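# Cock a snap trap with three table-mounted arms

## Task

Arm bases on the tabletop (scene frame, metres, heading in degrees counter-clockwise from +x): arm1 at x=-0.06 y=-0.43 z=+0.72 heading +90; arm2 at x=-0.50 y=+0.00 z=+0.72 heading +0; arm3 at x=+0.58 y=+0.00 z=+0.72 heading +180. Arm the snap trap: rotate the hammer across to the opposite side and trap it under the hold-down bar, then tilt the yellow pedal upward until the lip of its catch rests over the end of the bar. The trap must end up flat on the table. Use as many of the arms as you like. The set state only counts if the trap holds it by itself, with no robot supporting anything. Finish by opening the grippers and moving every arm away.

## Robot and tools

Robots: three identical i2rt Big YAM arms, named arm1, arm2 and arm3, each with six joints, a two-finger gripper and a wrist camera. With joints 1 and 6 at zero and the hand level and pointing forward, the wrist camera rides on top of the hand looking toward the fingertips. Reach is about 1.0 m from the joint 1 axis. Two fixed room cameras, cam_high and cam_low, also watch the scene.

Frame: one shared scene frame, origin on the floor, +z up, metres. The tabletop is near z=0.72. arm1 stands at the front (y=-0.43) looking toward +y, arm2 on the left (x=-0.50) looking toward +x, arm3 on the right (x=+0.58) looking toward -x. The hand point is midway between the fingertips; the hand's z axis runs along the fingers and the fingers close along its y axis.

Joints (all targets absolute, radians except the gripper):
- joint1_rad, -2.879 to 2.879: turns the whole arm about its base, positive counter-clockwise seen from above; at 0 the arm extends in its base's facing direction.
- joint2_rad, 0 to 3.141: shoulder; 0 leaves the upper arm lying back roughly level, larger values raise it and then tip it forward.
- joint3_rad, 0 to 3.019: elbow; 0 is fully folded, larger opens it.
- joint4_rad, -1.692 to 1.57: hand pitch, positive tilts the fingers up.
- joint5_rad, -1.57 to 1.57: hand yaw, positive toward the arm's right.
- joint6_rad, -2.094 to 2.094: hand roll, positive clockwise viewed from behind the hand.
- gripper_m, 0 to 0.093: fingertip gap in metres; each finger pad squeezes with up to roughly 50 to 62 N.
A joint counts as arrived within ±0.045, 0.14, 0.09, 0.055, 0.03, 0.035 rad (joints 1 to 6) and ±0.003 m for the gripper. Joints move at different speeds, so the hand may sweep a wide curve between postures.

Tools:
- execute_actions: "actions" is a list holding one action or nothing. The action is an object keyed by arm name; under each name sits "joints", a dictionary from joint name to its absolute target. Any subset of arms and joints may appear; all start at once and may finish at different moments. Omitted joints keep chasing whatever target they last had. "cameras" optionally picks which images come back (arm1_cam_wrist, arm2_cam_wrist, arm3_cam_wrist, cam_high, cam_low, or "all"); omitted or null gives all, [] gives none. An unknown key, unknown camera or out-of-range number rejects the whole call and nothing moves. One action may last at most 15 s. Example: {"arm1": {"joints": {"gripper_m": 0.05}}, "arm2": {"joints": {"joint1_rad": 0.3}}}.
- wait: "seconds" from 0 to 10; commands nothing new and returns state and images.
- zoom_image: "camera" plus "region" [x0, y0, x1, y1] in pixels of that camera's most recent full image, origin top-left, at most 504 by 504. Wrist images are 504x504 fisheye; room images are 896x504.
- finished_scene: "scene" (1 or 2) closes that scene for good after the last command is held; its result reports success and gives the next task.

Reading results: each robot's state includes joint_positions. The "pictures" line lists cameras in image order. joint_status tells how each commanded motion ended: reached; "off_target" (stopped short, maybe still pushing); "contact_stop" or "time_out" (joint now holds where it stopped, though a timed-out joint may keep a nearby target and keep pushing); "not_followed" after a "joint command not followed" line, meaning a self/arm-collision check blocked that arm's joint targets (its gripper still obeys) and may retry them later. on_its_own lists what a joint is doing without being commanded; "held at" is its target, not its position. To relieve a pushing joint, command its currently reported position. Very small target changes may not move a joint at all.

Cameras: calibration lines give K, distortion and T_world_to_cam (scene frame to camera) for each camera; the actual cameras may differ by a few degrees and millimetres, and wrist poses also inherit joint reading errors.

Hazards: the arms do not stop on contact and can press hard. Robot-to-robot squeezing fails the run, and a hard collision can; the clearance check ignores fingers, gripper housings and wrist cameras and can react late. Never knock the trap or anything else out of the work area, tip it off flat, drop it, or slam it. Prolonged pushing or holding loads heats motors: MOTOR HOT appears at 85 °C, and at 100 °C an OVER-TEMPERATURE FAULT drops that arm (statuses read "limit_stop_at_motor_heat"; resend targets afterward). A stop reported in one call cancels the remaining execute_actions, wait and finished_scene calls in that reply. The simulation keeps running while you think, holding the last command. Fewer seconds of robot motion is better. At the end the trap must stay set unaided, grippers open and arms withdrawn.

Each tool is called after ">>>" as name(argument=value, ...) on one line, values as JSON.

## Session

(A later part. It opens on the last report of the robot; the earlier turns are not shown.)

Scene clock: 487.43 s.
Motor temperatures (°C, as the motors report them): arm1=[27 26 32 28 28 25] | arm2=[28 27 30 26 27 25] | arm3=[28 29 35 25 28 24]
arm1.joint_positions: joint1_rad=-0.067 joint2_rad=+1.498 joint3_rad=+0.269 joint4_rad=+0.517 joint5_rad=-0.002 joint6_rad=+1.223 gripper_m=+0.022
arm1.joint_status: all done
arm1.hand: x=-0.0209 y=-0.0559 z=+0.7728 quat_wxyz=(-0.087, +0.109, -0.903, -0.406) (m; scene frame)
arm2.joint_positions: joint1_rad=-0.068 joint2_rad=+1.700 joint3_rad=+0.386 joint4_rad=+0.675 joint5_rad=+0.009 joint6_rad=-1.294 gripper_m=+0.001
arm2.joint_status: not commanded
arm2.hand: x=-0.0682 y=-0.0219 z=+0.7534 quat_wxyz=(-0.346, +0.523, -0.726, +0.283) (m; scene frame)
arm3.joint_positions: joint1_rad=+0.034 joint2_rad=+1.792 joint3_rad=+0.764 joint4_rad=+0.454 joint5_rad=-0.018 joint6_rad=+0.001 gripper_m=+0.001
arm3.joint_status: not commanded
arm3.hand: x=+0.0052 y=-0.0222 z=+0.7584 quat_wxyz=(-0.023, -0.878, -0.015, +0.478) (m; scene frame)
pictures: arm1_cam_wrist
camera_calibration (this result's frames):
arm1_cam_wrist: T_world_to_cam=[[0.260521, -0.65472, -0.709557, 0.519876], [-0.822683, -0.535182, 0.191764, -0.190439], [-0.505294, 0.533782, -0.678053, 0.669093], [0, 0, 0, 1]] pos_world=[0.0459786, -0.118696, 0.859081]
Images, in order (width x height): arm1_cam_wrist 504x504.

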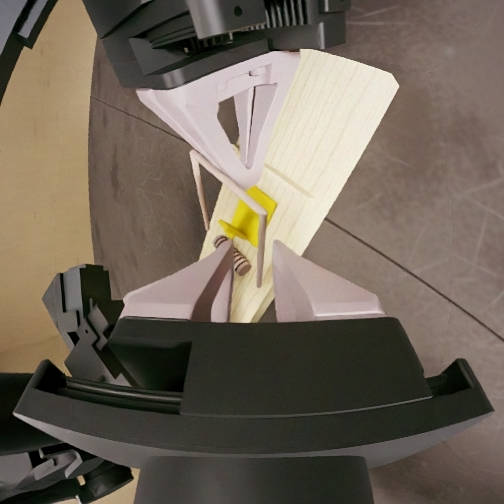

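>>> execute_actions(actions=[{"arm1":{"joints":{"joint2_rad":1.55,"joint4_rad":0.575}}}], cameras=[])

>>> execute_actions(actions=[{"arm1":{"joints":{"joint2_rad":1.60,"joint3_rad":0.325,"joint4_rad":0.61}}}], cameras=["arm1_cam_wrist","cam_low"])

Scene clock: 495.37 s.
Motor temperatures (°C, as the motors report them): arm1=[27 26 32 28 28 25] | arm2=[28 27 30 26 27 25] | arm3=[28 29 35 25 28 24]
arm1.joint_positions: joint1_rad=-0.067 joint2_rad=+1.544 joint3_rad=+0.269 joint4_rad=+0.554 joint5_rad=-0.002 joint6_rad=+1.223 gripper_m=+0.022
arm1.joint_status: all done
arm1.hand: x=-0.0211 y=-0.0564 z=+0.7635 quat_wxyz=(-0.086, +0.109, -0.905, -0.403) (m; scene frame)
arm2.joint_positions: joint1_rad=-0.068 joint2_rad=+1.700 joint3_rad=+0.386 joint4_rad=+0.675 joint5_rad=+0.009 joint6_rad=-1.294 gripper_m=+0.001
arm2.joint_status: not commanded
arm2.hand: x=-0.0682 y=-0.0219 z=+0.7534 quat_wxyz=(-0.346, +0.523, -0.726, +0.283) (m; scene frame)
arm3.joint_positions: joint1_rad=+0.034 joint2_rad=+1.792 joint3_rad=+0.764 joint4_rad=+0.454 joint5_rad=-0.018 joint6_rad=+0.001 gripper_m=+0.001
arm3.joint_status: not commanded
arm3.hand: x=+0.0052 y=-0.0222 z=+0.7584 quat_wxyz=(-0.023, -0.878, -0.015, +0.478) (m; scene frame)
pictures: none
No camera images: the call's "cameras" was empty. Leave "cameras" out to get every camera's image.

Scene clock: 496.00 s.
Motor temperatures (°C, as the motors report them): arm1=[27 26 32 28 28 25] | arm2=[28 27 30 26 27 25] | arm3=[28 29 35 25 28 24]
arm1.joint_positions: joint1_rad=-0.067 joint2_rad=+1.593 joint3_rad=+0.299 joint4_rad=+0.590 joint5_rad=-0.002 joint6_rad=+1.223 gripper_m=+0.022
arm1.joint_status: all done
arm1.hand: x=-0.0196 y=-0.0421 z=+0.7612 quat_wxyz=(-0.088, +0.109, -0.901, -0.410) (m; scene frame)
arm2.joint_positions: joint1_rad=-0.068 joint2_rad=+1.700 joint3_rad=+0.386 joint4_rad=+0.675 joint5_rad=+0.009 joint6_rad=-1.294 gripper_m=+0.001
arm2.joint_status: not commanded
arm2.hand: x=-0.0682 y=-0.0219 z=+0.7534 quat_wxyz=(-0.346, +0.523, -0.726, +0.283) (m; scene frame)
arm3.joint_positions: joint1_rad=+0.034 joint2_rad=+1.792 joint3_rad=+0.764 joint4_rad=+0.454 joint5_rad=-0.018 joint6_rad=+0.001 gripper_m=+0.001
arm3.joint_status: not commanded
arm3.hand: x=+0.0052 y=-0.0222 z=+0.7584 quat_wxyz=(-0.023, -0.878, -0.015, +0.478) (m; scene frame)
pictures: arm1_cam_wrist, cam_low
camera_calibration (this result's frames):
arm1_cam_wrist: T_world_to_cam=[[0.261056, -0.64907, -0.714534, 0.524327], [-0.822888, -0.536617, 0.18681, -0.176086], [-0.504684, 0.539213, -0.674199, 0.651865], [0, 0, 0, 1]] pos_world=[0.0472072, -0.10566, 0.84703]
Images, in order (width x height): arm1_cam_wrist 504x504, cam_low 896x504.

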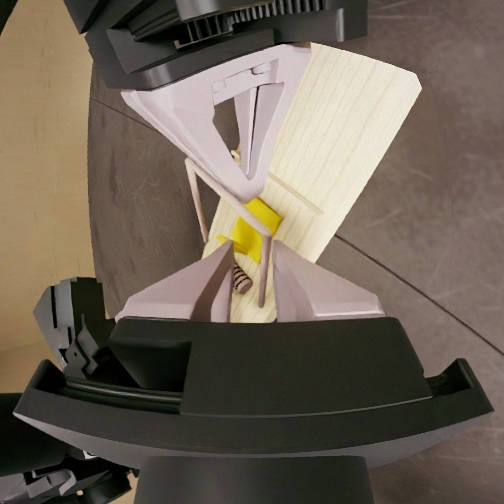

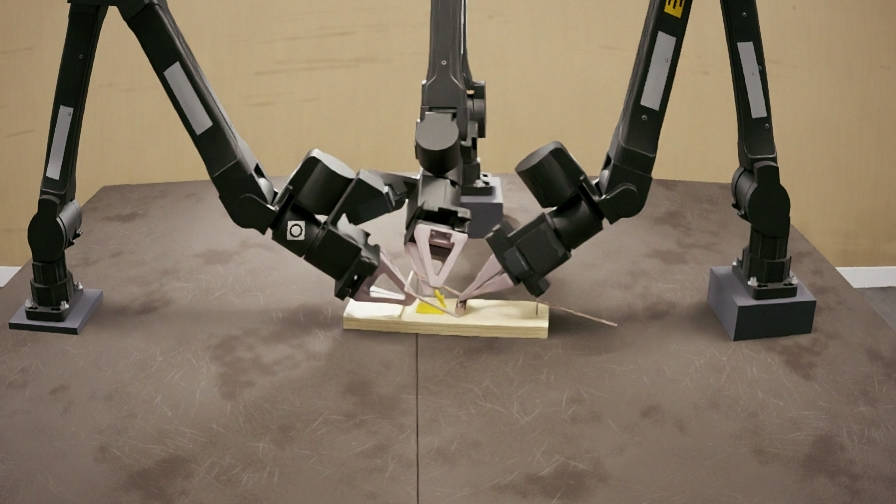

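>>> execute_actions(actions=[{"arm1":{"joints":{"gripper_m":0}}}], cameras=[])

>>> execute_actions(actions=[{"arm1":{"joints":{"joint1_rad":-0.045,"joint2_rad":1.49,"joint4_rad":0.56,"joint6_rad":1.0}}}], cameras=["cam_low"])

Scene clock: 502.20 s.
Motor temperatures (°C, as the motors report them): arm1=[27 26 32 28 28 25] | arm2=[28 27 30 26 27 25] | arm3=[28 29 35 25 28 24]
arm1.joint_positions: joint1_rad=-0.070 joint2_rad=+1.601 joint3_rad=+0.298 joint4_rad=+0.588 joint5_rad=+0.002 joint6_rad=+1.223 gripper_m=+0.002
arm1.joint_status: all done
arm1.hand: x=-0.0182 y=-0.0441 z=+0.7579 quat_wxyz=(-0.089, +0.107, -0.904, -0.405) (m; scene frame)
arm2.joint_positions: joint1_rad=-0.068 joint2_rad=+1.700 joint3_rad=+0.386 joint4_rad=+0.675 joint5_rad=+0.008 joint6_rad=-1.294 gripper_m=+0.001
arm2.joint_status: not commanded
arm2.hand: x=-0.0681 y=-0.0218 z=+0.7534 quat_wxyz=(-0.346, +0.523, -0.726, +0.283) (m; scene frame)
arm3.joint_positions: joint1_rad=+0.034 joint2_rad=+1.795 joint3_rad=+0.768 joint4_rad=+0.456 joint5_rad=-0.018 joint6_rad=+0.001 gripper_m=+0.001
arm3.joint_status: not commanded
arm3.hand: x=+0.0038 y=-0.0222 z=+0.7582 quat_wxyz=(-0.023, -0.877, -0.015, +0.479) (m; scene frame)
pictures: none
No camera images: the call's "cameras" was empty. Leave "cameras" out to get every camera's image.

Scene clock: 504.30 s.
Motor temperatures (°C, as the motors report them): arm1=[27 26 32 28 28 25] | arm2=[28 27 30 26 27 25] | arm3=[28 29 35 25 28 24]
arm1.joint_positions: joint1_rad=-0.061 joint2_rad=+1.552 joint3_rad=+0.299 joint4_rad=+0.535 joint5_rad=+0.010 joint6_rad=+1.047 gripper_m=+0.002
arm1.joint_status: joint6_rad time_out (moved -0.176 of -0.223); the others done
arm1.on_its_own: joint6_rad reads +1.047 and still pushes toward +1.000 since a time_out
arm1.hand: x=-0.0201 y=-0.0450 z=+0.7660 quat_wxyz=(-0.126, +0.188, -0.891, -0.393) (m; scene frame)
arm2.joint_positions: joint1_rad=-0.070 joint2_rad=+1.700 joint3_rad=+0.388 joint4_rad=+0.675 joint5_rad=+0.014 joint6_rad=-1.295 gripper_m=+0.001
arm2.joint_status: not commanded
arm2.hand: x=-0.0675 y=-0.0240 z=+0.7539 quat_wxyz=(-0.344, +0.521, -0.727, +0.286) (m; scene frame)
arm3.joint_positions: joint1_rad=+0.034 joint2_rad=+1.821 joint3_rad=+0.799 joint4_rad=+0.456 joint5_rad=-0.016 joint6_rad=+0.001 gripper_m=+0.001
arm3.joint_status: not commanded
arm3.hand: x=-0.0079 y=-0.0224 z=+0.7565 quat_wxyz=(-0.022, -0.876, -0.015, +0.482) (m; scene frame)
pictures: cam_low
Images, in order (width x height): cam_low 896x504.

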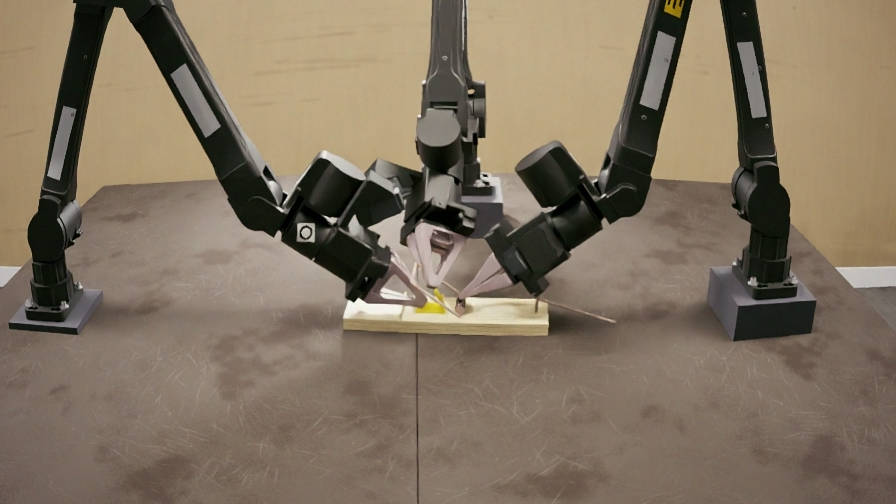

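>>> execute_actions(actions=[{"arm3":{"joints":{"joint2_rad":1.86,"joint3_rad":0.79,"joint4_rad":0.43}},"arm1":{"joints":{"joint1_rad":-0.025,"joint2_rad":1.44,"joint4_rad":0.52,"joint6_rad":0.8}}}], cameras=["cam_low","arm1_cam_wrist"])

Scene clock: 515.87 s.
Motor temperatures (°C, as the motors report them): arm1=[27 27 32 28 28 26] | arm2=[28 27 30 26 28 25] | arm3=[28 29 34 25 28 24]
arm1.joint_positions: joint1_rad=-0.045 joint2_rad=+1.506 joint3_rad=+0.299 joint4_rad=+0.489 joint5_rad=+0.012 joint6_rad=+0.852 gripper_m=+0.002
arm1.joint_status: joint6_rad time_out (moved -0.195 of -0.247); the others done
arm1.on_its_own: joint6_rad reads +0.852 and still pushes toward +0.800 since a time_out
arm1.hand: x=-0.0260 y=-0.0454 z=+0.7745 quat_wxyz=(-0.161, +0.281, -0.866, -0.380) (m; scene frame)
arm2.joint_positions: joint1_rad=-0.071 joint2_rad=+1.704 joint3_rad=+0.382 joint4_rad=+0.671 joint5_rad=+0.012 joint6_rad=-1.301 gripper_m=+0.001
arm2.joint_status: not commanded
arm2.hand: x=-0.0718 y=-0.0238 z=+0.7498 quat_wxyz=(-0.339, +0.525, -0.728, +0.282) (m; scene frame)
arm3.joint_positions: joint1_rad=+0.034 joint2_rad=+1.824 joint3_rad=+0.800 joint4_rad=+0.456 joint5_rad=-0.015 joint6_rad=+0.001 gripper_m=+0.001
arm3.joint_status: all done
arm3.hand: x=-0.0079 y=-0.0222 z=+0.7549 quat_wxyz=(-0.022, -0.877, -0.015, +0.481) (m; scene frame)
pictures: arm1_cam_wrist, cam_low
camera_calibration (this result's frames):
arm1_cam_wrist: T_world_to_cam=[[0.603096, -0.563321, -0.564751, 0.430151], [-0.686544, -0.727044, -0.00795533, -0.0397505], [-0.406118, 0.392525, -0.825223, 0.772224], [0, 0, 0, 1]] pos_world=[0.0269009, -0.089704, 0.879869]
Images, in order (width x height): arm1_cam_wrist 504x504, cam_low 896x504.

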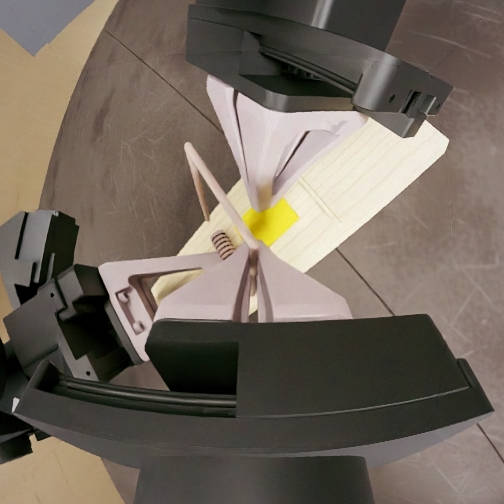

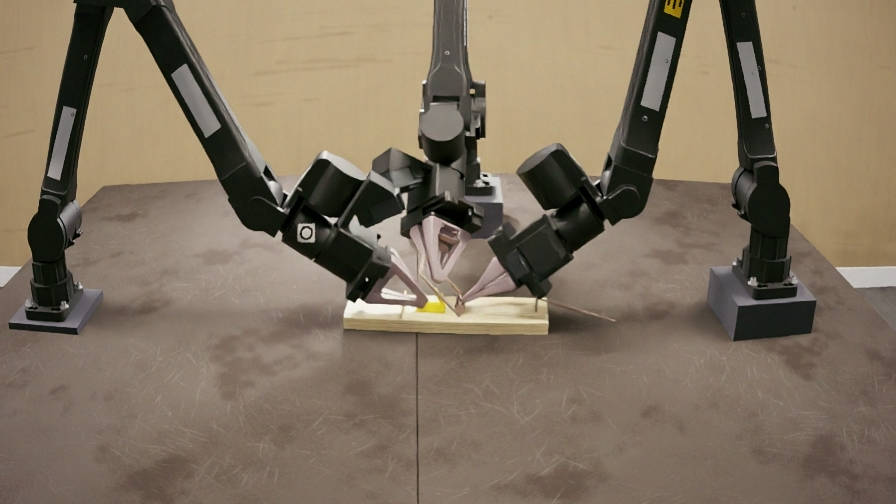

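>>> execute_actions(actions=[{"arm3":{"joints":{"joint2_rad":1.76,"joint3_rad":0.72,"joint4_rad":0.43}}}], cameras=[])

>>> execute_actions(actions=[{"arm3":{"joints":{"joint2_rad":1.74,"joint3_rad":0.66,"joint4_rad":0.43}}}], cameras=[])

>>> execute_actions(actions=[{"arm3":{"joints":{"joint2_rad":1.81,"joint4_rad":0.40}},"arm1":{"joints":{"joint1_rad":0.0,"joint2_rad":1.41,"joint4_rad":0.49,"joint6_rad":0.55}}}], cameras=["cam_low","cam_high"])

Scene clock: 533.83 s.
Motor temperatures (°C, as the motors report them): arm1=[27 27 32 28 28 26] | arm2=[28 27 30 26 28 25] | arm3=[28 29 32 25 28 24]
arm1.joint_positions: joint1_rad=-0.045 joint2_rad=+1.504 joint3_rad=+0.299 joint4_rad=+0.489 joint5_rad=+0.012 joint6_rad=+0.847 gripper_m=+0.002
arm1.joint_status: not commanded
arm1.on_its_own: joint6_rad reads +0.847 and still pushes toward +0.800 since a time_out
arm1.hand: x=-0.0259 y=-0.0451 z=+0.7751 quat_wxyz=(-0.163, +0.283, -0.865, -0.381) (m; scene frame)
arm2.joint_positions: joint1_rad=-0.071 joint2_rad=+1.703 joint3_rad=+0.382 joint4_rad=+0.671 joint5_rad=+0.010 joint6_rad=-1.302 gripper_m=+0.001
arm2.joint_status: not commanded
arm2.hand: x=-0.0717 y=-0.0235 z=+0.7501 quat_wxyz=(-0.339, +0.525, -0.727, +0.282) (m; scene frame)
arm3.joint_positions: joint1_rad=+0.034 joint2_rad=+1.759 joint3_rad=+0.721 joint4_rad=+0.438 joint5_rad=-0.015 joint6_rad=+0.001 gripper_m=+0.001
arm3.joint_status: all done
arm3.hand: x=+0.0238 y=-0.0210 z=+0.7557 quat_wxyz=(-0.021, -0.884, -0.015, +0.467) (m; scene frame)
pictures: none
No camera images: the call's "cameras" was empty. Leave "cameras" out to get every camera's image.

Scene clock: 534.47 s.
Motor temperatures (°C, as the motors report them): arm1=[27 27 32 28 28 26] | arm2=[28 27 30 26 28 25] | arm3=[28 29 32 25 28 24]
arm1.joint_positions: joint1_rad=-0.045 joint2_rad=+1.504 joint3_rad=+0.299 joint4_rad=+0.489 joint5_rad=+0.011 joint6_rad=+0.845 gripper_m=+0.002
arm1.joint_status: not commanded
arm1.on_its_own: joint6_rad reads +0.845 and still pushes toward +0.800 since a time_out
arm1.hand: x=-0.0262 y=-0.0451 z=+0.7752 quat_wxyz=(-0.163, +0.284, -0.865, -0.381) (m; scene frame)
arm2.joint_positions: joint1_rad=-0.071 joint2_rad=+1.703 joint3_rad=+0.382 joint4_rad=+0.671 joint5_rad=+0.010 joint6_rad=-1.302 gripper_m=+0.001
arm2.joint_status: not commanded
arm2.hand: x=-0.0717 y=-0.0235 z=+0.7501 quat_wxyz=(-0.339, +0.525, -0.727, +0.282) (m; scene frame)
arm3.joint_positions: joint1_rad=+0.034 joint2_rad=+1.731 joint3_rad=+0.677 joint4_rad=+0.438 joint5_rad=-0.015 joint6_rad=+0.001 gripper_m=+0.001
arm3.joint_status: all done
arm3.hand: x=+0.0417 y=-0.0204 z=+0.7526 quat_wxyz=(-0.021, -0.888, -0.015, +0.459) (m; scene frame)
pictures: none
No camera images: the call's "cameras" was empty. Leave "cameras" out to get every camera's image.

Scene clock: 536.70 s.
Motor temperatures (°C, as the motors report them): arm1=[27 27 32 28 28 26] | arm2=[28 27 30 26 28 25] | arm3=[28 29 32 25 28 24]
arm1.joint_positions: joint1_rad=-0.021 joint2_rad=+1.473 joint3_rad=+0.299 joint4_rad=+0.460 joint5_rad=+0.010 joint6_rad=+0.604 gripper_m=+0.002
arm1.joint_status: joint6_rad time_out (moved -0.241 of -0.295); the others done
arm1.on_its_own: joint6_rad reads +0.604 and still pushes toward +0.550 since a time_out
arm1.hand: x=-0.0356 y=-0.0449 z=+0.7812 quat_wxyz=(-0.203, +0.395, -0.819, -0.362) (m; scene frame)
arm2.joint_positions: joint1_rad=-0.071 joint2_rad=+1.703 joint3_rad=+0.382 joint4_rad=+0.671 joint5_rad=+0.014 joint6_rad=-1.302 gripper_m=+0.001
arm2.joint_status: not commanded
arm2.hand: x=-0.0718 y=-0.0240 z=+0.7500 quat_wxyz=(-0.338, +0.525, -0.728, +0.283) (m; scene frame)
arm3.joint_positions: joint1_rad=+0.034 joint2_rad=+1.736 joint3_rad=+0.677 joint4_rad=+0.436 joint5_rad=-0.019 joint6_rad=+0.001 gripper_m=+0.001
arm3.joint_status: all done
arm3.hand: x=+0.0426 y=-0.0212 z=+0.7497 quat_wxyz=(-0.023, -0.889, -0.016, +0.456) (m; scene frame)
pictures: cam_high, cam_low
Images, in order (width x height): cam_high 896x504, cam_low 896x504.

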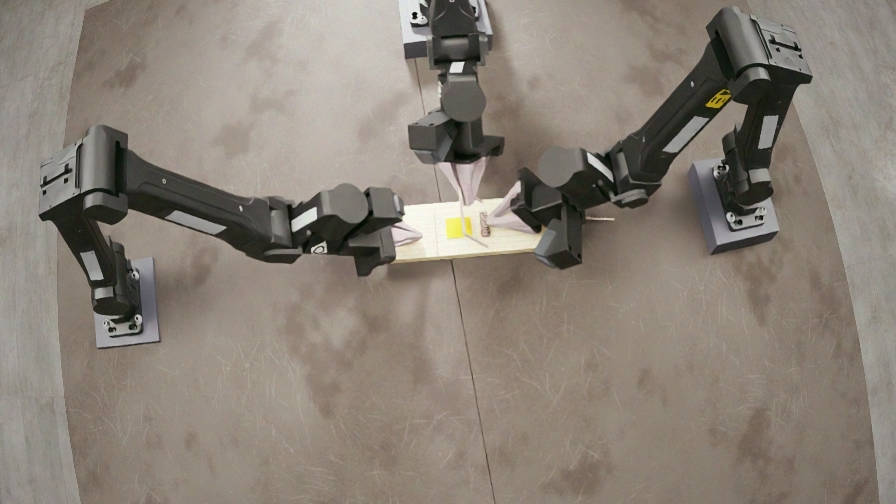

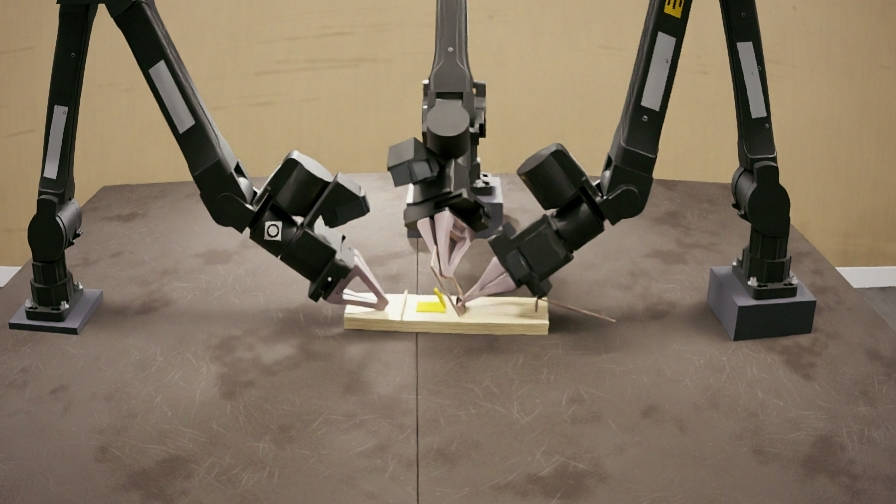

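>>> execute_actions(actions=[{"arm3":{"joints":{"joint2_rad":1.66,"joint3_rad":0.655,"joint4_rad":0.33,"gripper_m":0.093}}}], cameras=["arm3_cam_wrist","cam_low"])

Scene clock: 545.17 s.
Motor temperatures (°C, as the motors report them): arm1=[27 27 32 28 28 26] | arm2=[28 27 30 26 28 25] | arm3=[28 28 32 25 28 24]
arm1.joint_positions: joint1_rad=-0.021 joint2_rad=+1.472 joint3_rad=+0.299 joint4_rad=+0.460 joint5_rad=+0.010 joint6_rad=+0.600 gripper_m=+0.002
arm1.joint_status: not commanded
arm1.on_its_own: joint6_rad reads +0.600 and still pushes toward +0.550 since a time_out
arm1.hand: x=-0.0355 y=-0.0448 z=+0.7816 quat_wxyz=(-0.204, +0.397, -0.818, -0.362) (m; scene frame)
arm2.joint_positions: joint1_rad=-0.071 joint2_rad=+1.703 joint3_rad=+0.382 joint4_rad=+0.671 joint5_rad=+0.013 joint6_rad=-1.303 gripper_m=+0.001
arm2.joint_status: not commanded
arm2.hand: x=-0.0718 y=-0.0240 z=+0.7500 quat_wxyz=(-0.338, +0.525, -0.728, +0.283) (m; scene frame)
arm3.joint_positions: joint1_rad=+0.034 joint2_rad=+1.674 joint3_rad=+0.657 joint4_rad=+0.338 joint5_rad=-0.016 joint6_rad=+0.001 gripper_m=+0.093
arm3.joint_status: all done
arm3.hand: x=+0.0596 y=-0.0200 z=+0.7546 quat_wxyz=(-0.022, -0.902, -0.015, +0.432) (m; scene frame)
pictures: arm3_cam_wrist, cam_low
camera_calibration (this result's frames):
arm3_cam_wrist: T_world_to_cam=[[-0.0387339, 0.999109, -0.0167518, 0.0339878], [0.963995, 0.0329483, -0.26387, 0.151326], [-0.263083, -0.0263694, -0.964413, 0.866233], [0, 0, 0, 1]] pos_world=[0.0833297, -0.0161015, 0.875906]
Images, in order (width x height): arm3_cam_wrist 504x504, cam_low 896x504.

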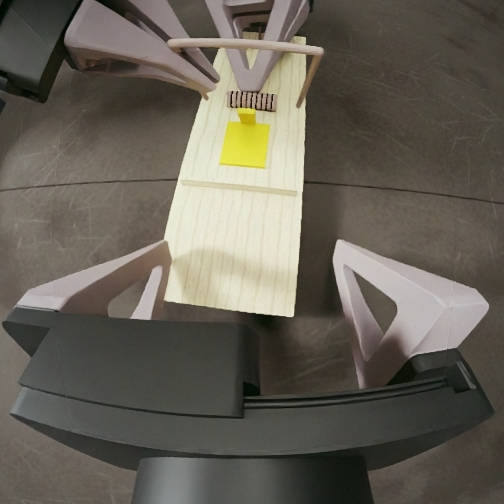

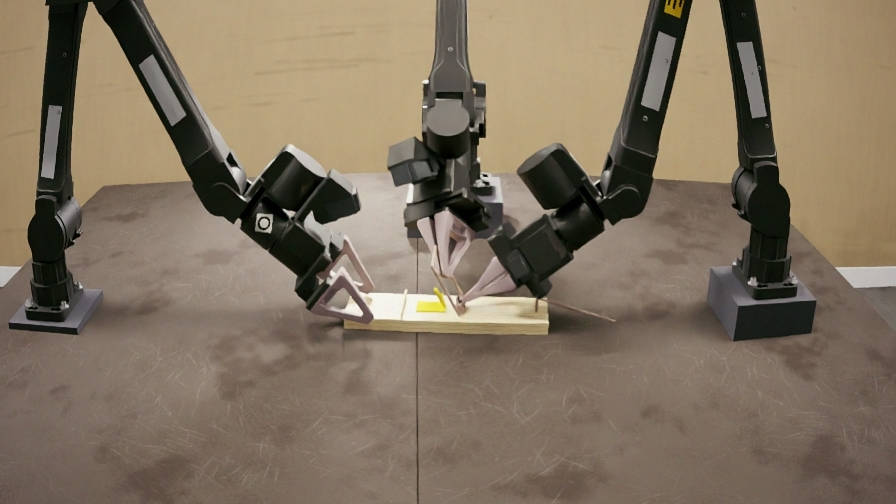

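>>> execute_actions(actions=[{"arm3":{"joints":{"joint1_rad":0.062,"joint2_rad":1.655}}}], cameras=[])

>>> execute_actions(actions=[{"arm3":{"joints":{"joint2_rad":1.72,"joint4_rad":0.36}}}], cameras=["arm3_cam_wrist"])

Scene clock: 554.43 s.
Motor temperatures (°C, as the motors report them): arm1=[27 27 32 28 28 26] | arm2=[28 27 30 26 28 25] | arm3=[28 29 32 25 28 24]
arm1.joint_positions: joint1_rad=-0.021 joint2_rad=+1.472 joint3_rad=+0.299 joint4_rad=+0.460 joint5_rad=+0.010 joint6_rad=+0.600 gripper_m=+0.002
arm1.joint_status: not commanded
arm1.on_its_own: joint6_rad reads +0.600 and still pushes toward +0.550 since a time_out
arm1.hand: x=-0.0355 y=-0.0448 z=+0.7816 quat_wxyz=(-0.204, +0.397, -0.818, -0.362) (m; scene frame)
arm2.joint_positions: joint1_rad=-0.071 joint2_rad=+1.703 joint3_rad=+0.382 joint4_rad=+0.671 joint5_rad=+0.013 joint6_rad=-1.303 gripper_m=+0.001
arm2.joint_status: not commanded
arm2.hand: x=-0.0718 y=-0.0240 z=+0.7500 quat_wxyz=(-0.338, +0.525, -0.728, +0.283) (m; scene frame)
arm3.joint_positions: joint1_rad=+0.050 joint2_rad=+1.673 joint3_rad=+0.657 joint4_rad=+0.338 joint5_rad=-0.016 joint6_rad=+0.001 gripper_m=+0.093
arm3.joint_status: all done
arm3.hand: x=+0.0599 y=-0.0282 z=+0.7551 quat_wxyz=(-0.025, -0.901, -0.022, +0.432) (m; scene frame)
pictures: none
No camera images: the call's "cameras" was empty. Leave "cameras" out to get every camera's image.

Scene clock: 555.13 s.
Motor temperatures (°C, as the motors report them): arm1=[27 27 32 28 28 26] | arm2=[28 27 30 26 28 25] | arm3=[28 29 31 25 28 24]
arm1.joint_positions: joint1_rad=-0.021 joint2_rad=+1.472 joint3_rad=+0.299 joint4_rad=+0.460 joint5_rad=+0.010 joint6_rad=+0.597 gripper_m=+0.002
arm1.joint_status: not commanded
arm1.on_its_own: joint6_rad reads +0.597 and still pushes toward +0.550 since a time_out
arm1.hand: x=-0.0355 y=-0.0448 z=+0.7816 quat_wxyz=(-0.204, +0.398, -0.818, -0.362) (m; scene frame)
arm2.joint_positions: joint1_rad=-0.071 joint2_rad=+1.703 joint3_rad=+0.382 joint4_rad=+0.671 joint5_rad=+0.012 joint6_rad=-1.304 gripper_m=+0.001
arm2.joint_status: not commanded
arm2.hand: x=-0.0718 y=-0.0238 z=+0.7500 quat_wxyz=(-0.338, +0.526, -0.727, +0.283) (m; scene frame)
arm3.joint_positions: joint1_rad=+0.054 joint2_rad=+1.714 joint3_rad=+0.657 joint4_rad=+0.351 joint5_rad=-0.018 joint6_rad=+0.000 gripper_m=+0.093
arm3.joint_status: all done
arm3.hand: x=+0.0628 y=-0.0308 z=+0.7371 quat_wxyz=(-0.026, -0.907, -0.025, +0.419) (m; scene frame)
pictures: arm3_cam_wrist
camera_calibration (this result's frames):
arm3_cam_wrist: T_world_to_cam=[[-0.0609328, 0.997999, -0.016914, 0.0460516], [0.969786, 0.0551829, -0.237633, 0.124894], [-0.236224, -0.0308826, -0.971208, 0.853107], [0, 0, 0, 1]] pos_world=[0.0832097, -0.0265053, 0.859002]
Images, in order (width x height): arm3_cam_wrist 504x504.

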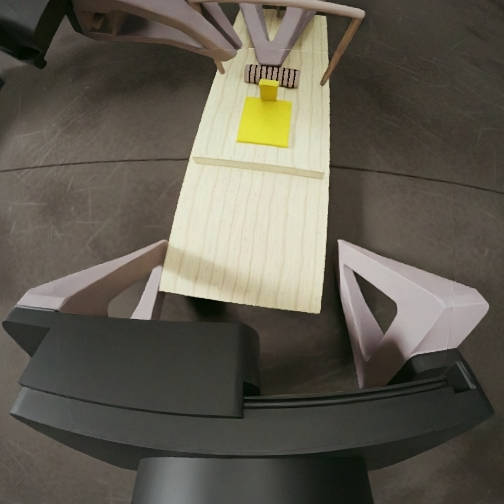

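Grip and move arm2 away after; continue arc.

>>> execute_actions(actions=[{"arm3":{"joints":{"gripper_m":0.07,"joint2_rad":1.735}}}], cameras=[])

>>> execute_actions(actions=[{"arm1":{"joints":{"joint1_rad":0.04,"joint2_rad":1.41,"joint4_rad":0.47,"joint6_rad":0.25}}}], cameras=["cam_low","cam_high","arm3_cam_wrist"])

Scene clock: 560.87 s.
Motor temperatures (°C, as the motors report them): arm1=[27 27 32 28 28 26] | arm2=[28 27 29 26 28 25] | arm3=[28 29 31 25 28 24]
arm1.joint_positions: joint1_rad=-0.021 joint2_rad=+1.472 joint3_rad=+0.299 joint4_rad=+0.460 joint5_rad=+0.010 joint6_rad=+0.593 gripper_m=+0.002
arm1.joint_status: not commanded
arm1.on_its_own: joint6_rad reads +0.593 and still pushes toward +0.550 since a time_out
arm1.hand: x=-0.0355 y=-0.0448 z=+0.7816 quat_wxyz=(-0.205, +0.400, -0.817, -0.362) (m; scene frame)
arm2.joint_positions: joint1_rad=-0.071 joint2_rad=+1.703 joint3_rad=+0.382 joint4_rad=+0.671 joint5_rad=+0.010 joint6_rad=-1.307 gripper_m=+0.001
arm2.joint_status: not commanded
arm2.hand: x=-0.0718 y=-0.0235 z=+0.7500 quat_wxyz=(-0.338, +0.528, -0.726, +0.283) (m; scene frame)
arm3.joint_positions: joint1_rad=+0.059 joint2_rad=+1.715 joint3_rad=+0.657 joint4_rad=+0.352 joint5_rad=-0.020 joint6_rad=+0.002 gripper_m=+0.081
arm3.joint_status: gripper_m off_target (ended at +0.081, target +0.070); the others done
arm3.hand: x=+0.0630 y=-0.0339 z=+0.7368 quat_wxyz=(-0.029, -0.907, -0.027, +0.419) (m; scene frame)
pictures: none
No camera images: the call's "cameras" was empty. Leave "cameras" out to get every camera's image.

Scene clock: 563.17 s.
Motor temperatures (°C, as the motors report them): arm1=[27 27 32 28 28 26] | arm2=[28 27 29 26 28 25] | arm3=[28 29 31 25 28 24]
arm1.joint_positions: joint1_rad=+0.009 joint2_rad=+1.459 joint3_rad=+0.299 joint4_rad=+0.455 joint5_rad=+0.015 joint6_rad=+0.302 gripper_m=+0.002
arm1.joint_status: joint6_rad time_out (moved -0.292 of -0.343); the others done
arm1.on_its_own: joint6_rad reads +0.302 and still pushes toward +0.250 since a time_out
arm1.hand: x=-0.0463 y=-0.0434 z=+0.7855 quat_wxyz=(-0.255, +0.524, -0.742, -0.333) (m; scene frame)
arm2.joint_positions: joint1_rad=-0.071 joint2_rad=+1.703 joint3_rad=+0.382 joint4_rad=+0.671 joint5_rad=+0.010 joint6_rad=-1.307 gripper_m=+0.001
arm2.joint_status: not commanded
arm2.hand: x=-0.0718 y=-0.0235 z=+0.7500 quat_wxyz=(-0.338, +0.528, -0.726, +0.283) (m; scene frame)
arm3.joint_positions: joint1_rad=+0.059 joint2_rad=+1.715 joint3_rad=+0.657 joint4_rad=+0.352 joint5_rad=-0.020 joint6_rad=+0.002 gripper_m=+0.081
arm3.joint_status: not commanded
arm3.hand: x=+0.0630 y=-0.0339 z=+0.7368 quat_wxyz=(-0.029, -0.907, -0.027, +0.419) (m; scene frame)
pictures: arm3_cam_wrist, cam_high, cam_low
camera_calibration (this result's frames):
arm3_cam_wrist: T_world_to_cam=[[-0.0664771, 0.997596, -0.0195947, 0.0514562], [0.969492, 0.0599358, -0.237684, 0.125055], [-0.235938, -0.0347974, -0.971145, 0.852557], [0, 0, 0, 1]] pos_world=[0.0833311, -0.0291609, 0.858689]
Images, in order (width x height): arm3_cam_wrist 504x504, cam_high 896x504, cam_low 896x504.

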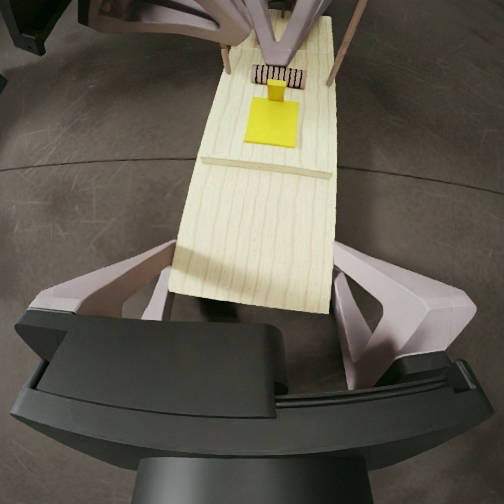

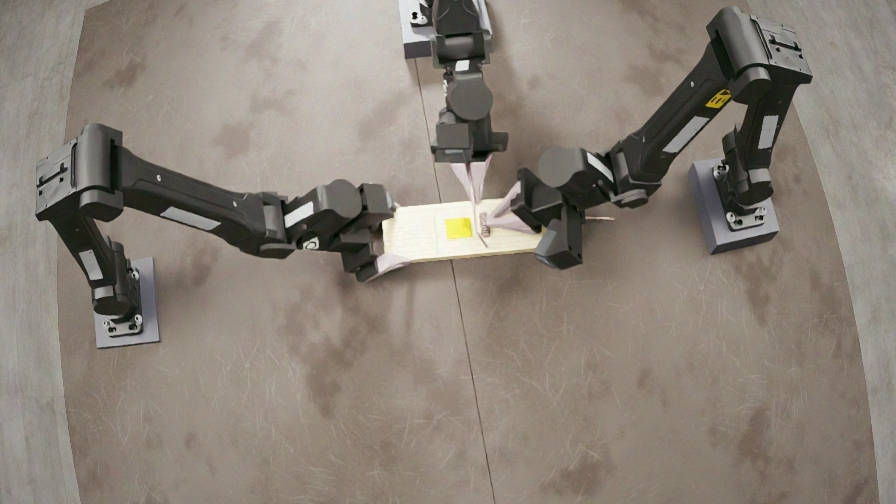

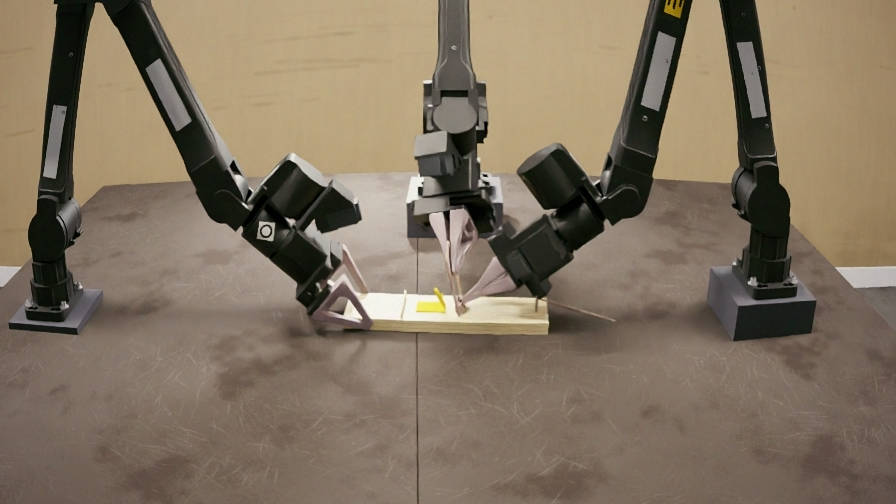

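>>> execute_actions(actions=[{"arm2":{"joints":{"joint2_rad":1.5,"joint3_rad":0.22,"joint4_rad":0.62}},"arm3":{"joints":{"joint2_rad":1.76,"joint4_rad":0.32}}}], cameras=[])

>>> execute_actions(actions=[{"arm2":{"joints":{"joint1_rad":0.3,"joint2_rad":1.1,"joint3_rad":0.2,"joint4_rad":0.0,"joint6_rad":0}},"arm1":{"joints":{"joint1_rad":0.085,"joint2_rad":1.44,"joint4_rad":0.47,"joint6_rad":-0.1}}}], cameras=["cam_low","cam_high"])

Scene clock: 574.13 s.
Motor temperatures (°C, as the motors report them): arm1=[27 27 32 28 28 26] | arm2=[28 27 29 26 28 25] | arm3=[28 29 31 25 28 24]
arm1.joint_positions: joint1_rad=+0.032 joint2_rad=+1.446 joint3_rad=+0.298 joint4_rad=+0.448 joint5_rad=+0.003 joint6_rad=+0.302 gripper_m=+0.002
arm1.joint_status: not commanded
arm1.on_its_own: joint6_rad reads +0.302 and still pushes toward +0.250 since a time_out
arm1.hand: x=-0.0574 y=-0.0430 z=+0.7886 quat_wxyz=(-0.248, +0.533, -0.733, -0.341) (m; scene frame)
arm2.joint_positions: joint1_rad=-0.070 joint2_rad=+1.503 joint3_rad=+0.209 joint4_rad=+0.629 joint5_rad=+0.004 joint6_rad=-1.307 gripper_m=+0.001
arm2.joint_status: all done
arm2.hand: x=-0.1390 y=-0.0184 z=+0.7661 quat_wxyz=(-0.335, +0.531, -0.727, +0.276) (m; scene frame)
arm3.joint_positions: joint1_rad=+0.059 joint2_rad=+1.728 joint3_rad=+0.681 joint4_rad=+0.351 joint5_rad=-0.023 joint6_rad=+0.020 gripper_m=+0.081
arm3.joint_status: all done
arm3.hand: x=+0.0530 y=-0.0350 z=+0.7393 quat_wxyz=(-0.034, -0.905, -0.020, +0.423) (m; scene frame)
pictures: none
No camera images: the call's "cameras" was empty. Leave "cameras" out to get every camera's image.

Scene clock: 576.50 s.
Motor temperatures (°C, as the motors report them): arm1=[27 27 32 28 28 26] | arm2=[28 27 30 26 28 25] | arm3=[28 29 31 25 28 24]
arm1.joint_positions: joint1_rad=+0.063 joint2_rad=+1.448 joint3_rad=+0.298 joint4_rad=+0.448 joint5_rad=+0.004 joint6_rad=-0.036 gripper_m=+0.002
arm1.joint_status: joint6_rad time_out (moved -0.339 of -0.402); the others done
arm1.on_its_own: joint6_rad reads -0.036 and still pushes toward -0.100 since a time_out
arm1.hand: x=-0.0692 y=-0.0433 z=+0.7880 quat_wxyz=(-0.297, +0.659, -0.623, -0.299) (m; scene frame)
arm2.joint_positions: joint1_rad=+0.295 joint2_rad=+1.103 joint3_rad=+0.201 joint4_rad=+0.010 joint5_rad=+0.002 joint6_rad=-0.015 gripper_m=+0.001
arm2.joint_status: all done
arm2.hand: x=-0.2117 y=+0.0936 z=+0.7806 quat_wxyz=(-0.326, +0.156, -0.931, -0.046) (m; scene frame)
arm3.joint_positions: joint1_rad=+0.059 joint2_rad=+1.730 joint3_rad=+0.681 joint4_rad=+0.351 joint5_rad=-0.024 joint6_rad=+0.020 gripper_m=+0.081
arm3.joint_status: not commanded
arm3.hand: x=+0.0534 y=-0.0352 z=+0.7383 quat_wxyz=(-0.035, -0.906, -0.020, +0.422) (m; scene frame)
pictures: cam_high, cam_low
Images, in order (width x height): cam_high 896x504, cam_low 896x504.

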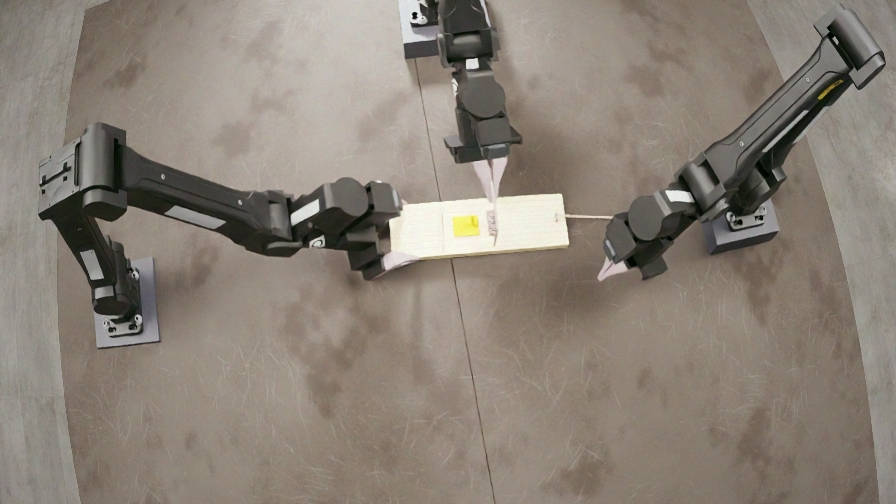

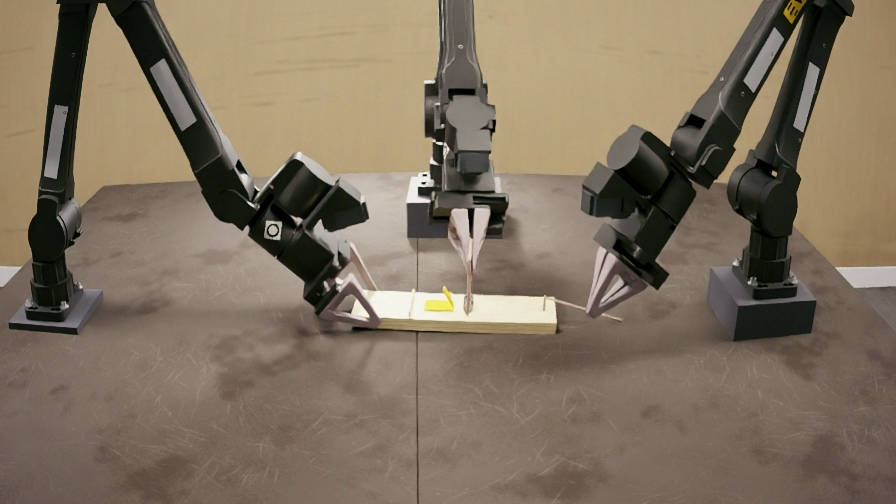

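>>> execute_actions(actions=[{"arm3":{"joints":{"joint3_rad":0.63}},"arm1":{"joints":{"joint1_rad":0.13,"joint2_rad":1.49,"joint4_rad":0.49,"joint6_rad":-0.5}}}], cameras=["cam_low"])

Scene clock: 583.33 s.
Motor temperatures (°C, as the motors report them): arm1=[27 27 32 28 28 26] | arm2=[28 27 30 26 27 25] | arm3=[28 29 31 25 28 24]
arm1.joint_positions: joint1_rad=+0.099 joint2_rad=+1.481 joint3_rad=+0.298 joint4_rad=+0.477 joint5_rad=+0.011 joint6_rad=-0.430 gripper_m=+0.002
arm1.joint_status: joint6_rad time_out (moved -0.394 of -0.464); the others done
arm1.on_its_own: joint6_rad reads -0.430 and still pushes toward -0.500 since a time_out
arm1.hand: x=-0.0819 y=-0.0434 z=+0.7816 quat_wxyz=(-0.346, +0.777, -0.470, -0.237) (m; scene frame)
arm2.joint_positions: joint1_rad=+0.295 joint2_rad=+1.103 joint3_rad=+0.201 joint4_rad=+0.010 joint5_rad=+0.002 joint6_rad=-0.015 gripper_m=+0.001
arm2.joint_status: not commanded
arm2.hand: x=-0.2117 y=+0.0936 z=+0.7806 quat_wxyz=(-0.326, +0.156, -0.931, -0.046) (m; scene frame)
arm3.joint_positions: joint1_rad=+0.059 joint2_rad=+1.733 joint3_rad=+0.677 joint4_rad=+0.351 joint5_rad=-0.012 joint6_rad=-0.011 gripper_m=+0.081
arm3.joint_status: all done
arm3.hand: x=+0.0558 y=-0.0330 z=+0.7350 quat_wxyz=(-0.022, -0.907, -0.032, +0.419) (m; scene frame)
pictures: cam_low
Images, in order (width x height): cam_low 896x504.

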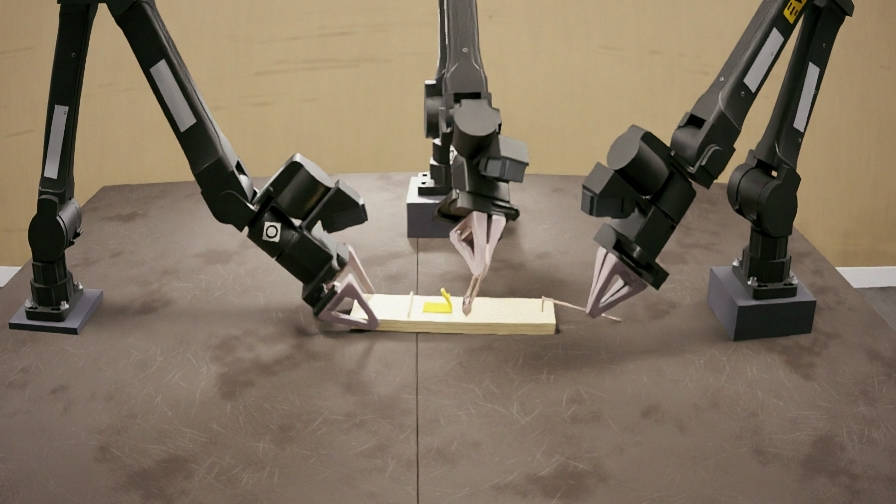

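>>> execute_actions(actions=[{"arm1":{"joints":{"joint1_rad":0.165,"joint2_rad":1.57,"joint4_rad":0.55,"joint6_rad":-0.88}}}], cameras=["cam_low"])

Scene clock: 590.83 s.
Motor temperatures (°C, as the motors report them): arm1=[27 26 32 28 28 26] | arm2=[28 27 31 26 27 25] | arm3=[28 29 31 25 28 24]
arm1.joint_positions: joint1_rad=+0.135 joint2_rad=+1.543 joint3_rad=+0.303 joint4_rad=+0.546 joint5_rad=+0.013 joint6_rad=-0.775 gripper_m=+0.002
arm1.joint_status: joint6_rad time_out (moved -0.345 of -0.450); the others done
arm1.on_its_own: joint6_rad reads -0.775 and still pushes toward -0.880 since a time_out
arm1.hand: x=-0.0958 y=-0.0394 z=+0.7735 quat_wxyz=(-0.384, +0.849, -0.314, -0.183) (m; scene frame)
arm2.joint_positions: joint1_rad=+0.295 joint2_rad=+1.103 joint3_rad=+0.201 joint4_rad=+0.010 joint5_rad=+0.002 joint6_rad=-0.015 gripper_m=+0.001
arm2.joint_status: not commanded
arm2.hand: x=-0.2117 y=+0.0936 z=+0.7806 quat_wxyz=(-0.326, +0.156, -0.931, -0.046) (m; scene frame)
arm3.joint_positions: joint1_rad=+0.059 joint2_rad=+1.733 joint3_rad=+0.677 joint4_rad=+0.351 joint5_rad=+0.001 joint6_rad=-0.018 gripper_m=+0.081
arm3.joint_status: not commanded
arm3.hand: x=+0.0557 y=-0.0307 z=+0.7349 quat_wxyz=(-0.015, -0.907, -0.032, +0.420) (m; scene frame)
pictures: cam_low
Images, in order (width x height): cam_low 896x504.

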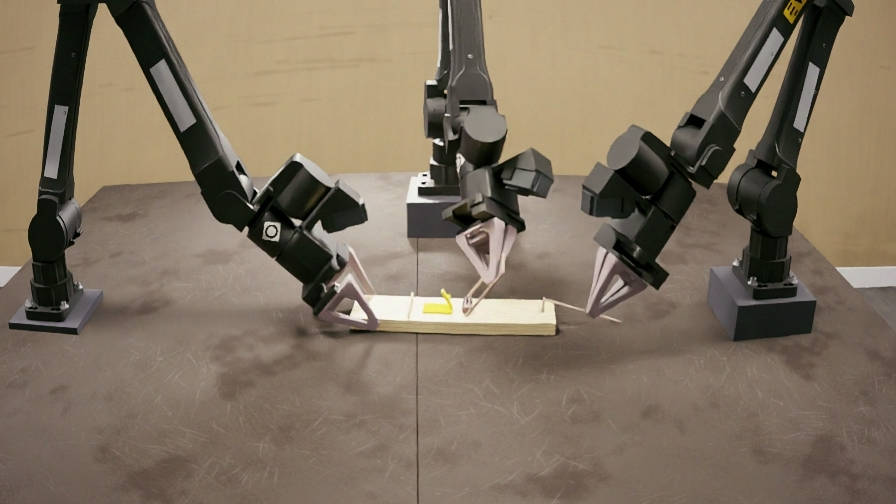

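>>> execute_actions(actions=[{"arm1":{"joints":{"joint1_rad":0.185,"joint2_rad":1.66,"joint3_rad":0.29,"joint4_rad":0.59,"joint6_rad":-1.12}},"arm2":{"joints":{"joint1_rad":0.6,"joint2_rad":1.2,"joint3_rad":0.4,"joint4_rad":-0.6,"joint5_rad":0.9}}}], cameras=["cam_low"])

Scene clock: 600.53 s.
Motor temperatures (°C, as the motors report them): arm1=[27 26 31 28 29 26] | arm2=[28 27 31 26 27 25] | arm3=[28 29 30 25 28 24]
arm1.joint_positions: joint1_rad=+0.159 joint2_rad=+1.612 joint3_rad=+0.304 joint4_rad=+0.616 joint5_rad=+0.013 joint6_rad=-1.012 gripper_m=+0.002
arm1.joint_status: joint6_rad time_out (moved -0.237 of -0.345); the others done
arm1.on_its_own: joint6_rad reads -1.012 and still pushes toward -1.120 since a time_out
arm1.hand: x=-0.1056 y=-0.0385 z=+0.7616 quat_wxyz=(-0.402, +0.882, -0.201, -0.141) (m; scene frame)
arm2.joint_positions: joint1_rad=+0.597 joint2_rad=+1.195 joint3_rad=+0.390 joint4_rad=-0.590 joint5_rad=+0.896 joint6_rad=-0.014 gripper_m=+0.001
arm2.joint_status: all done
arm2.hand: x=-0.2239 y=+0.0315 z=+0.8271 quat_wxyz=(-0.201, +0.245, -0.864, +0.391) (m; scene frame)
arm3.joint_positions: joint1_rad=+0.059 joint2_rad=+1.733 joint3_rad=+0.677 joint4_rad=+0.351 joint5_rad=-0.002 joint6_rad=-0.017 gripper_m=+0.081
arm3.joint_status: not commanded
arm3.hand: x=+0.0557 y=-0.0308 z=+0.7349 quat_wxyz=(-0.016, -0.907, -0.032, +0.420) (m; scene frame)
pictures: cam_low
Images, in order (width x height): cam_low 896x504.

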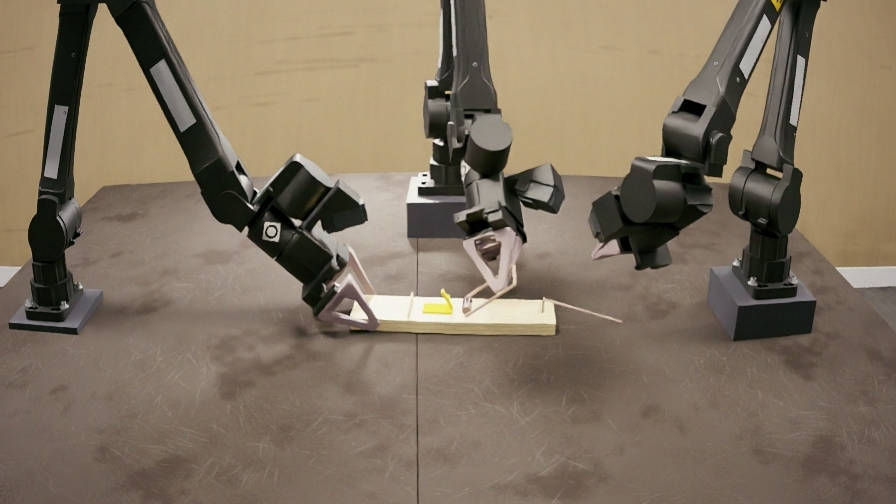

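>>> execute_actions(actions=[{"arm1":{"joints":{"joint1_rad":0.195,"joint2_rad":1.75,"joint3_rad":0.29,"joint4_rad":0.65,"joint6_rad":-1.38}}}], cameras=["cam_low","cam_high","arm2_cam_wrist"])

Scene clock: 609.27 s.
Motor temperatures (°C, as the motors report them): arm1=[27 26 31 28 29 27] | arm2=[28 27 31 26 28 25] | arm3=[28 29 30 25 28 24]
arm1.joint_positions: joint1_rad=+0.175 joint2_rad=+1.697 joint3_rad=+0.311 joint4_rad=+0.691 joint5_rad=+0.011 joint6_rad=-1.259 gripper_m=+0.002
arm1.joint_status: joint6_rad time_out (moved -0.247 of -0.368); the others done
arm1.on_its_own: joint6_rad reads -1.259 and still pushes toward -1.380 since a time_out
arm1.hand: x=-0.1125 y=-0.0377 z=+0.7460 quat_wxyz=(-0.414, +0.902, -0.083, -0.095) (m; scene frame)
arm2.joint_positions: joint1_rad=+0.597 joint2_rad=+1.195 joint3_rad=+0.390 joint4_rad=-0.590 joint5_rad=+0.896 joint6_rad=-0.014 gripper_m=+0.001
arm2.joint_status: not commanded
arm2.hand: x=-0.2239 y=+0.0315 z=+0.8271 quat_wxyz=(-0.201, +0.245, -0.864, +0.391) (m; scene frame)
arm3.joint_positions: joint1_rad=+0.059 joint2_rad=+1.733 joint3_rad=+0.675 joint4_rad=+0.351 joint5_rad=-0.005 joint6_rad=-0.016 gripper_m=+0.081
arm3.joint_status: not commanded
arm3.hand: x=+0.0564 y=-0.0313 z=+0.7346 quat_wxyz=(-0.018, -0.907, -0.032, +0.419) (m; scene frame)
pictures: arm2_cam_wrist, cam_high, cam_low
camera_calibration (this result's frames):
arm2_cam_wrist: T_world_to_cam=[[0.255817, -0.585933, 0.768921, -0.561051], [-0.966345, -0.132679, 0.220395, -0.385483], [-0.0271173, -0.799424, -0.600155, 0.641949], [0, 0, 0, 1]] pos_world=[-0.211576, 0.133306, 0.901632]
Images, in order (width x height): arm2_cam_wrist 504x504, cam_high 896x504, cam_low 896x504.

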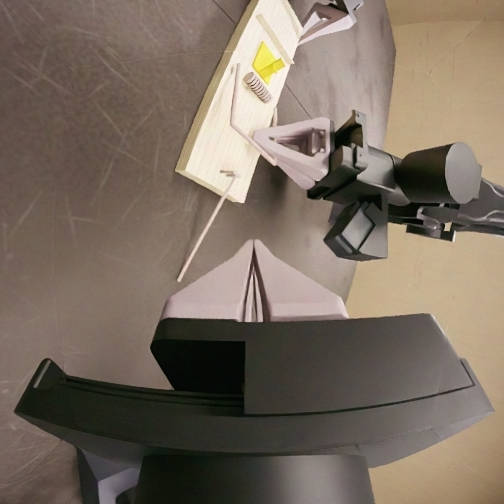

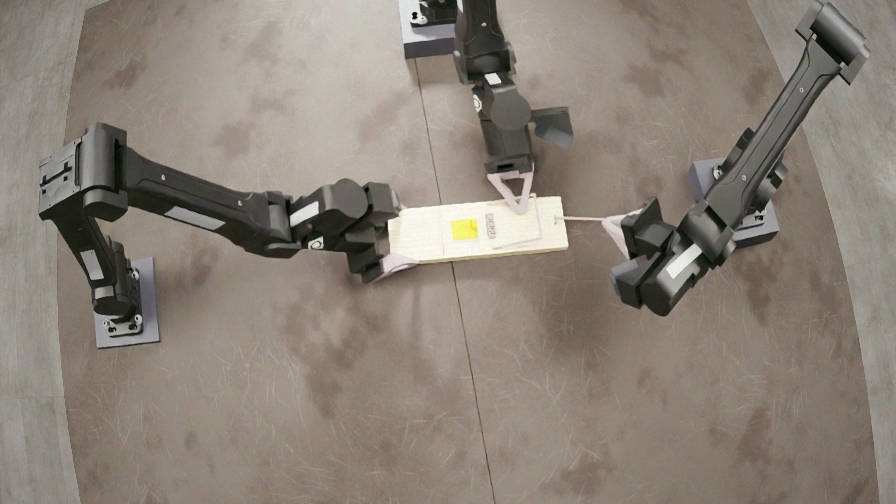

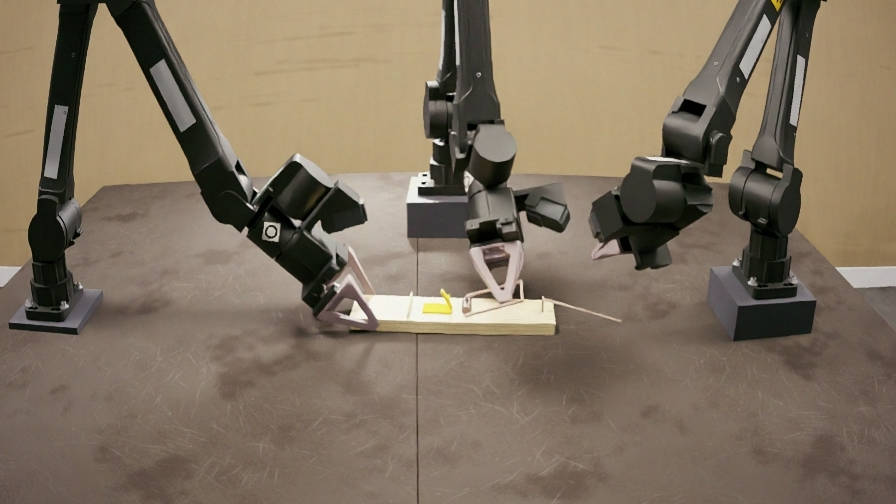

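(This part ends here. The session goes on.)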